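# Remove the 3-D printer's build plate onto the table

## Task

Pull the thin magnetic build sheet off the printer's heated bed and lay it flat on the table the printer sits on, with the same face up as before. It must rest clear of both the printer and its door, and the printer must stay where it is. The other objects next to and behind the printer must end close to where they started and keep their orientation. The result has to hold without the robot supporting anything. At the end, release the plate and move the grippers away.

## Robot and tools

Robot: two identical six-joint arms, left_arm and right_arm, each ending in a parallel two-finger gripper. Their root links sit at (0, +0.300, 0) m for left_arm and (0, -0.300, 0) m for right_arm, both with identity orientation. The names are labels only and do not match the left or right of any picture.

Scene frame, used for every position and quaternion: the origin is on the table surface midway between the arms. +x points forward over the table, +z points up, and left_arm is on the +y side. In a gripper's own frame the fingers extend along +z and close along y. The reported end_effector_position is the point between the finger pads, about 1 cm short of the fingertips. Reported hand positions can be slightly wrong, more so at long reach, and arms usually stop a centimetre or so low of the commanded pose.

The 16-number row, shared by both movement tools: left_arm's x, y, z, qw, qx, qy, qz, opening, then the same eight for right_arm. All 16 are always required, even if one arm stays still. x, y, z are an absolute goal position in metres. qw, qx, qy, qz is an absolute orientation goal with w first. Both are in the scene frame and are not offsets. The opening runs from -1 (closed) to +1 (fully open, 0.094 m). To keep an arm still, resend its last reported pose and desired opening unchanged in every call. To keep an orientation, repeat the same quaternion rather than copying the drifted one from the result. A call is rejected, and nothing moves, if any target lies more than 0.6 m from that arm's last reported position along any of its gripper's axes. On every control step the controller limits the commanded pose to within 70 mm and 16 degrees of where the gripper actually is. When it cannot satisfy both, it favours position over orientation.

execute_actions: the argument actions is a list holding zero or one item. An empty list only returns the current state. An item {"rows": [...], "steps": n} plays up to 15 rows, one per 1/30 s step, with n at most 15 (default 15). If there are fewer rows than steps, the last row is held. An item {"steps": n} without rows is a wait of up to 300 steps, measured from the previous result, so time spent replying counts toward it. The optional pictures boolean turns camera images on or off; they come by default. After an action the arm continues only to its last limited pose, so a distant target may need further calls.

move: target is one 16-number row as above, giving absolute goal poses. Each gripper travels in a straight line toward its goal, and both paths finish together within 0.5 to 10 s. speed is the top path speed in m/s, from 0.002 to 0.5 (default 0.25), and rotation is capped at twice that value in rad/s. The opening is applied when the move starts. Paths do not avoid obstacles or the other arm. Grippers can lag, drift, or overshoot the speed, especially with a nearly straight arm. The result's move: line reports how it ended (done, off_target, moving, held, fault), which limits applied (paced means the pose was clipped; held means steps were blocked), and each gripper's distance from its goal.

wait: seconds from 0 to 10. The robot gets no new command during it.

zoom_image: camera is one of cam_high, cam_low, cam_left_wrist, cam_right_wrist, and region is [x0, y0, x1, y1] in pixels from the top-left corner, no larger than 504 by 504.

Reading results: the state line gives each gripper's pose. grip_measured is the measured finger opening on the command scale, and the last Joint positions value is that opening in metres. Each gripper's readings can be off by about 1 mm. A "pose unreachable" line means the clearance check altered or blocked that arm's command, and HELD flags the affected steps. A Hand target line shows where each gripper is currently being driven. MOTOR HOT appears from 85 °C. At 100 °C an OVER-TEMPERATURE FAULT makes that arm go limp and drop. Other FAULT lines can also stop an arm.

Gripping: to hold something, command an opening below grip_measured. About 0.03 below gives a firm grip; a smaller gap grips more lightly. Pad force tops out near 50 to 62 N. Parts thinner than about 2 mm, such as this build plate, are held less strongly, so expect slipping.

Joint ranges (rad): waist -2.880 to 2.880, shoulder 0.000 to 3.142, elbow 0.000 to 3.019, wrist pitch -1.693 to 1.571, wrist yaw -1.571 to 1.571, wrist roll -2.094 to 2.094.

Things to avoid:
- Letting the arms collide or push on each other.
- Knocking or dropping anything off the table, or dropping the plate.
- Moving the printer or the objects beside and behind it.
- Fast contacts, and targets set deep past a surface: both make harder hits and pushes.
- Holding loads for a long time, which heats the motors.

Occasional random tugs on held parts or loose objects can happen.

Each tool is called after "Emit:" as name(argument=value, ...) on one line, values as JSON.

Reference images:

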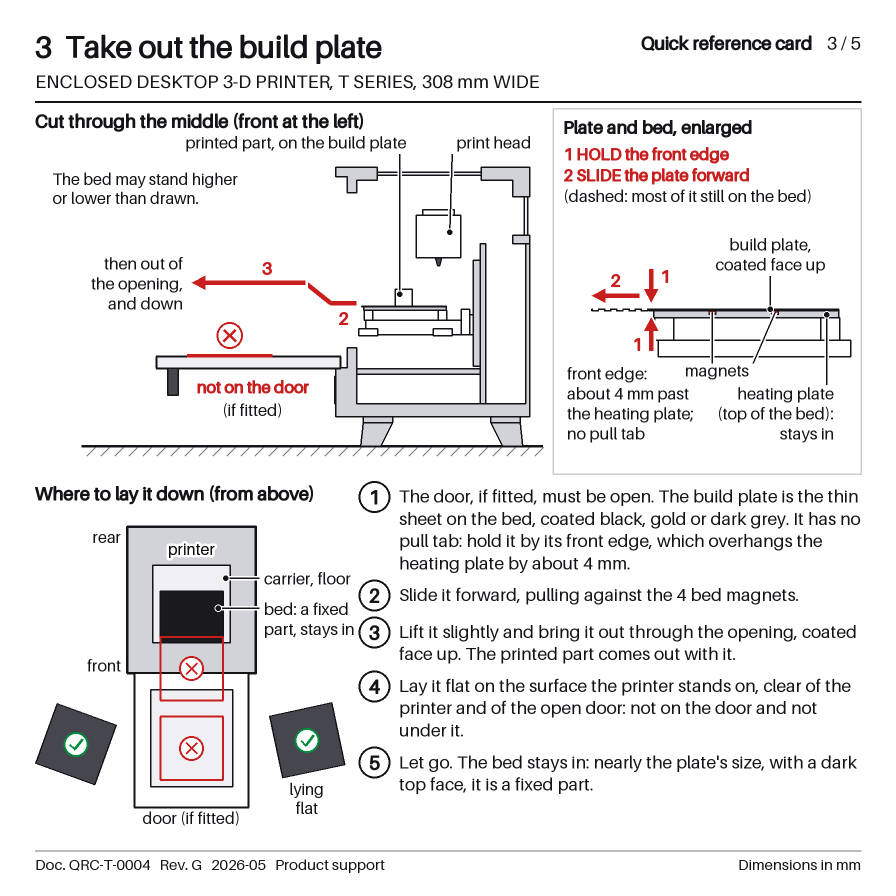

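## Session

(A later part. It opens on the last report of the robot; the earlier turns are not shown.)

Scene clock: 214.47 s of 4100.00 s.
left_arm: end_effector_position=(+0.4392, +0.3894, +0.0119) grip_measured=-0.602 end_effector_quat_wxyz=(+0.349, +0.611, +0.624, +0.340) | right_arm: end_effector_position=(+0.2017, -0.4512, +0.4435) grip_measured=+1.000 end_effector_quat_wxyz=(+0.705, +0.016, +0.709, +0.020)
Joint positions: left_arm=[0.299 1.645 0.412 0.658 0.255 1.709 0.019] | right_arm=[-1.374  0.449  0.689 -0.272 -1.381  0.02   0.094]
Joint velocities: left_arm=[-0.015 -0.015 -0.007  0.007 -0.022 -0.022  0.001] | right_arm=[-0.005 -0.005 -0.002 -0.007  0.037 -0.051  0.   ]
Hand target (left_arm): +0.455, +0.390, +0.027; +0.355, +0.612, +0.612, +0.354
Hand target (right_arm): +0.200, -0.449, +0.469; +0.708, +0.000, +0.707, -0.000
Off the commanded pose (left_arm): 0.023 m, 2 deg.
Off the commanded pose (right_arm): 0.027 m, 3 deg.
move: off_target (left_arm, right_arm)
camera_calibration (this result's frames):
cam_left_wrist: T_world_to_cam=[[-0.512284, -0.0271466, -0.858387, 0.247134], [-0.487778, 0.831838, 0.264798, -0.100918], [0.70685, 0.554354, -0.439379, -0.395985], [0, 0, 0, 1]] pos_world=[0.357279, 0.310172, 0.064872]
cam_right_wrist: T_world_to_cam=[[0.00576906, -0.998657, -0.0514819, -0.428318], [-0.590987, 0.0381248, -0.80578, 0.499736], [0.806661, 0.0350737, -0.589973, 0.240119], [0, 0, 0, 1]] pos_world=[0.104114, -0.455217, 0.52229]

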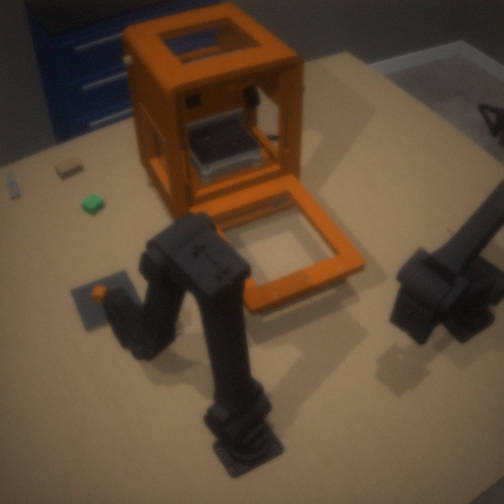

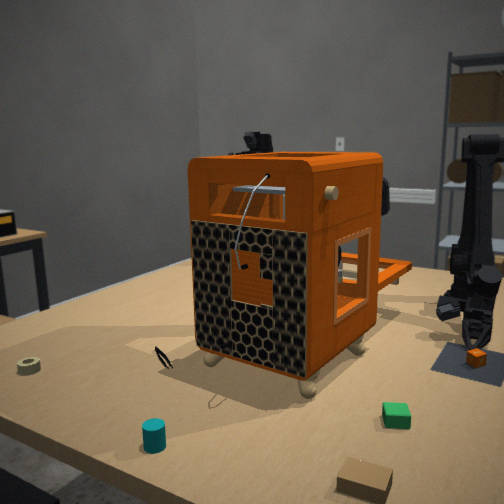

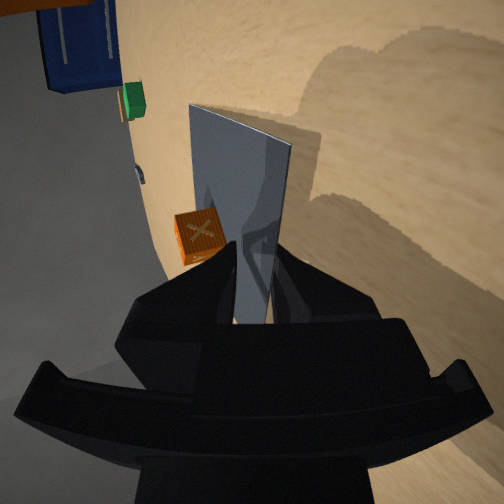

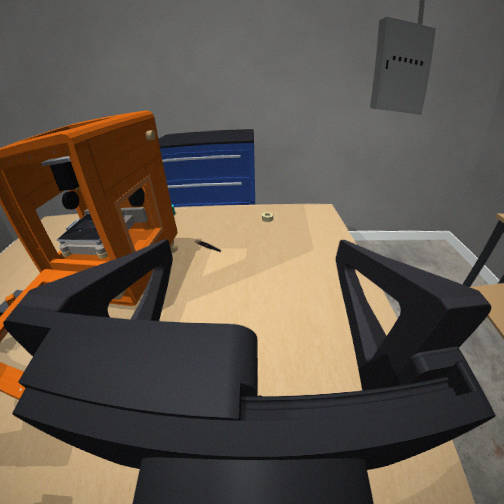

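Lower finger is on the table; withdraw.

Emit:
move(target=[0.39,0.39,0.032,0.354,0.612,0.612,0.354,-0.5, 0.2,-0.45,0.47,0.707,0,0.707,0,1], speed=0.04)

Emit:
move(target=[0.33,0.42,0.2,0.43,0.561,0.561,0.43,0.5, 0.2,-0.45,0.47,0.707,0,0.707,0,1])

Scene clock: 218.40 s of 4100.00 s.
left_arm: end_effector_position=(+0.3929, +0.3871, +0.0282) grip_measured=-0.502 end_effector_quat_wxyz=(+0.355, +0.612, +0.615, +0.349) | right_arm: end_effector_position=(+0.2017, -0.4513, +0.4430) grip_measured=+1.000 end_effector_quat_wxyz=(+0.705, +0.016, +0.709, +0.021)
Joint positions: left_arm=[0.347 1.506 0.288 0.661 0.303 1.744 0.023] | right_arm=[-1.374  0.449  0.688 -0.272 -1.381  0.02   0.094]
Joint velocities: left_arm=[-0.005  0.005  0.002  0.002 -0.066  0.022 -0.001] | right_arm=[-0.005 -0.005 -0.002  0.012 -0.081  0.022  0.   ]
Hand target (left_arm): +0.390, +0.389, +0.032; +0.354, +0.612, +0.612, +0.354
Hand target (right_arm): +0.200, -0.449, +0.469; +0.708, -0.000, +0.707, -0.000
Off the commanded pose (left_arm): 0.006 m, 1 deg.
Off the commanded pose (right_arm): 0.027 m, 3 deg.
move: off_target (right_arm)
camera_calibration (this result's frames):
cam_left_wrist: T_world_to_cam=[[-0.490904, -0.0127249, -0.87112, 0.223751], [-0.486001, 0.833857, 0.261697, -0.127314], [0.72306, 0.551834, -0.415528, -0.360889], [0, 0, 0, 1]] pos_world=[0.30891, 0.30816, 0.0782724]
cam_right_wrist: T_world_to_cam=[[0.00575744, -0.998599, -0.0526041, -0.427918], [-0.591167, 0.0390292, -0.805605, 0.499678], [0.806529, 0.035736, -0.590114, 0.240172], [0, 0, 0, 1]] pos_world=[0.104151, -0.455403, 0.521761]

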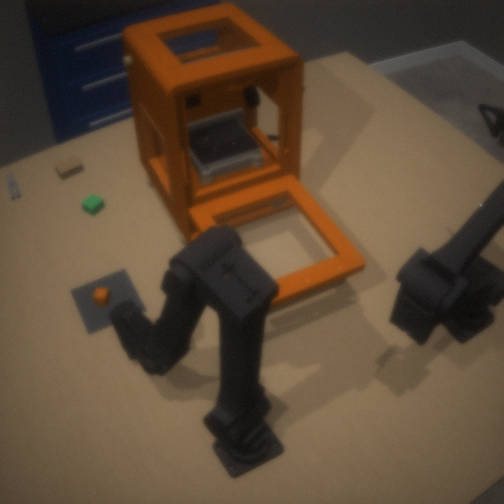

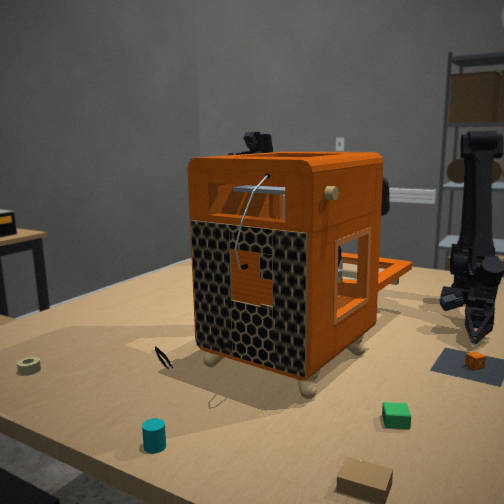

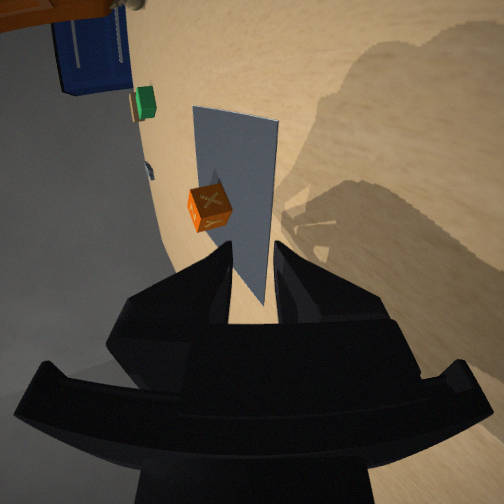

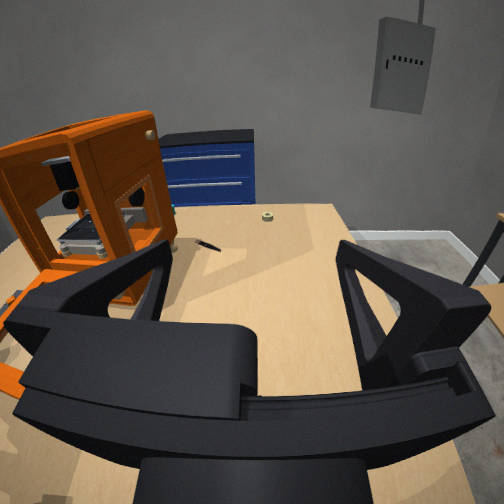

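Scene clock: 219.63 s of 4100.00 s.
left_arm: end_effector_position=(+0.3273, +0.4140, +0.1799) grip_measured=+0.498 end_effector_quat_wxyz=(+0.431, +0.560, +0.571, +0.417) | right_arm: end_effector_position=(+0.2018, -0.4515, +0.4420) grip_measured=+1.000 end_effector_quat_wxyz=(+0.704, +0.017, +0.709, +0.021)
Joint positions: left_arm=[0.619 0.772 0.252 0.173 0.596 1.745 0.07 ] | right_arm=[-1.374  0.449  0.686 -0.272 -1.381  0.02   0.094]
Joint velocities: left_arm=[-0.015  0.024  0.007 -0.022 -0.051  0.007  0.001] | right_arm=[-0.005  0.005  0.007 -0.007  0.022  0.007  0.   ]
Hand target (left_arm): +0.333, +0.420, +0.198; +0.430, +0.560, +0.561, +0.431
Hand target (right_arm): +0.200, -0.449, +0.469; +0.708, +0.000, +0.707, +0.000
Off the commanded pose (left_arm): 0.021 m, 2 deg.
Off the commanded pose (right_arm): 0.028 m, 3 deg.
move: off_target (left_arm, right_arm)
camera_calibration (this result's frames):
cam_left_wrist: T_world_to_cam=[[-0.265659, -0.0283685, -0.96365, 0.273427], [-0.538263, 0.833628, 0.123848, -0.179313], [0.799811, 0.551598, -0.236731, -0.322443], [0, 0, 0, 1]] pos_world=[0.234014, 0.335096, 0.209363]
cam_right_wrist: T_world_to_cam=[[0.00573751, -0.998499, -0.0544742, -0.427251], [-0.591466, 0.040536, -0.80531, 0.49958], [0.806309, 0.0368401, -0.590346, 0.24026], [0, 0, 0, 1]] pos_world=[0.104212, -0.455712, 0.520879]

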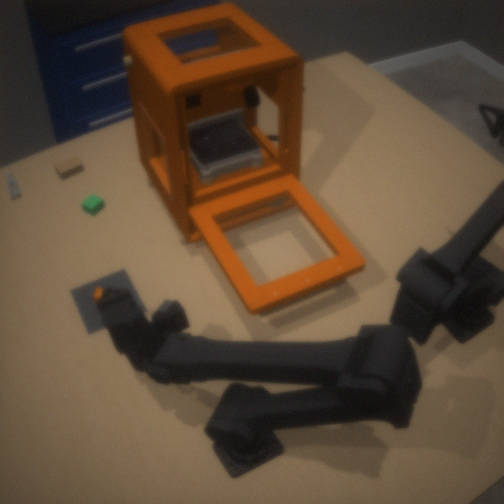

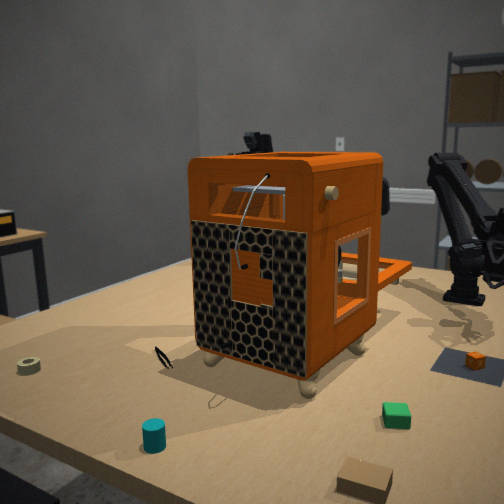

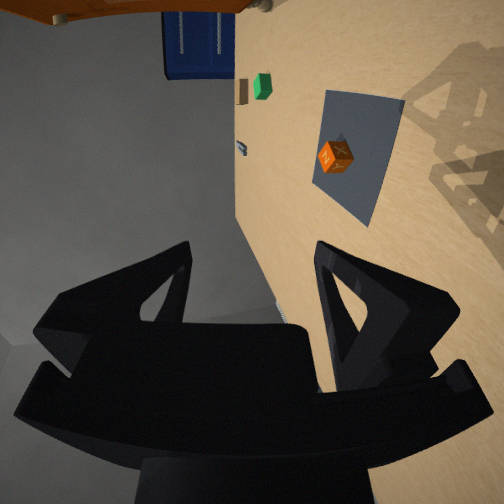

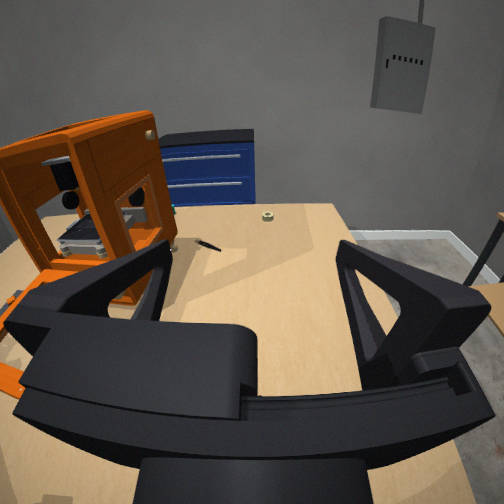

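Emit:
finished_scene(scene=1)

The scene is finished: the task was done.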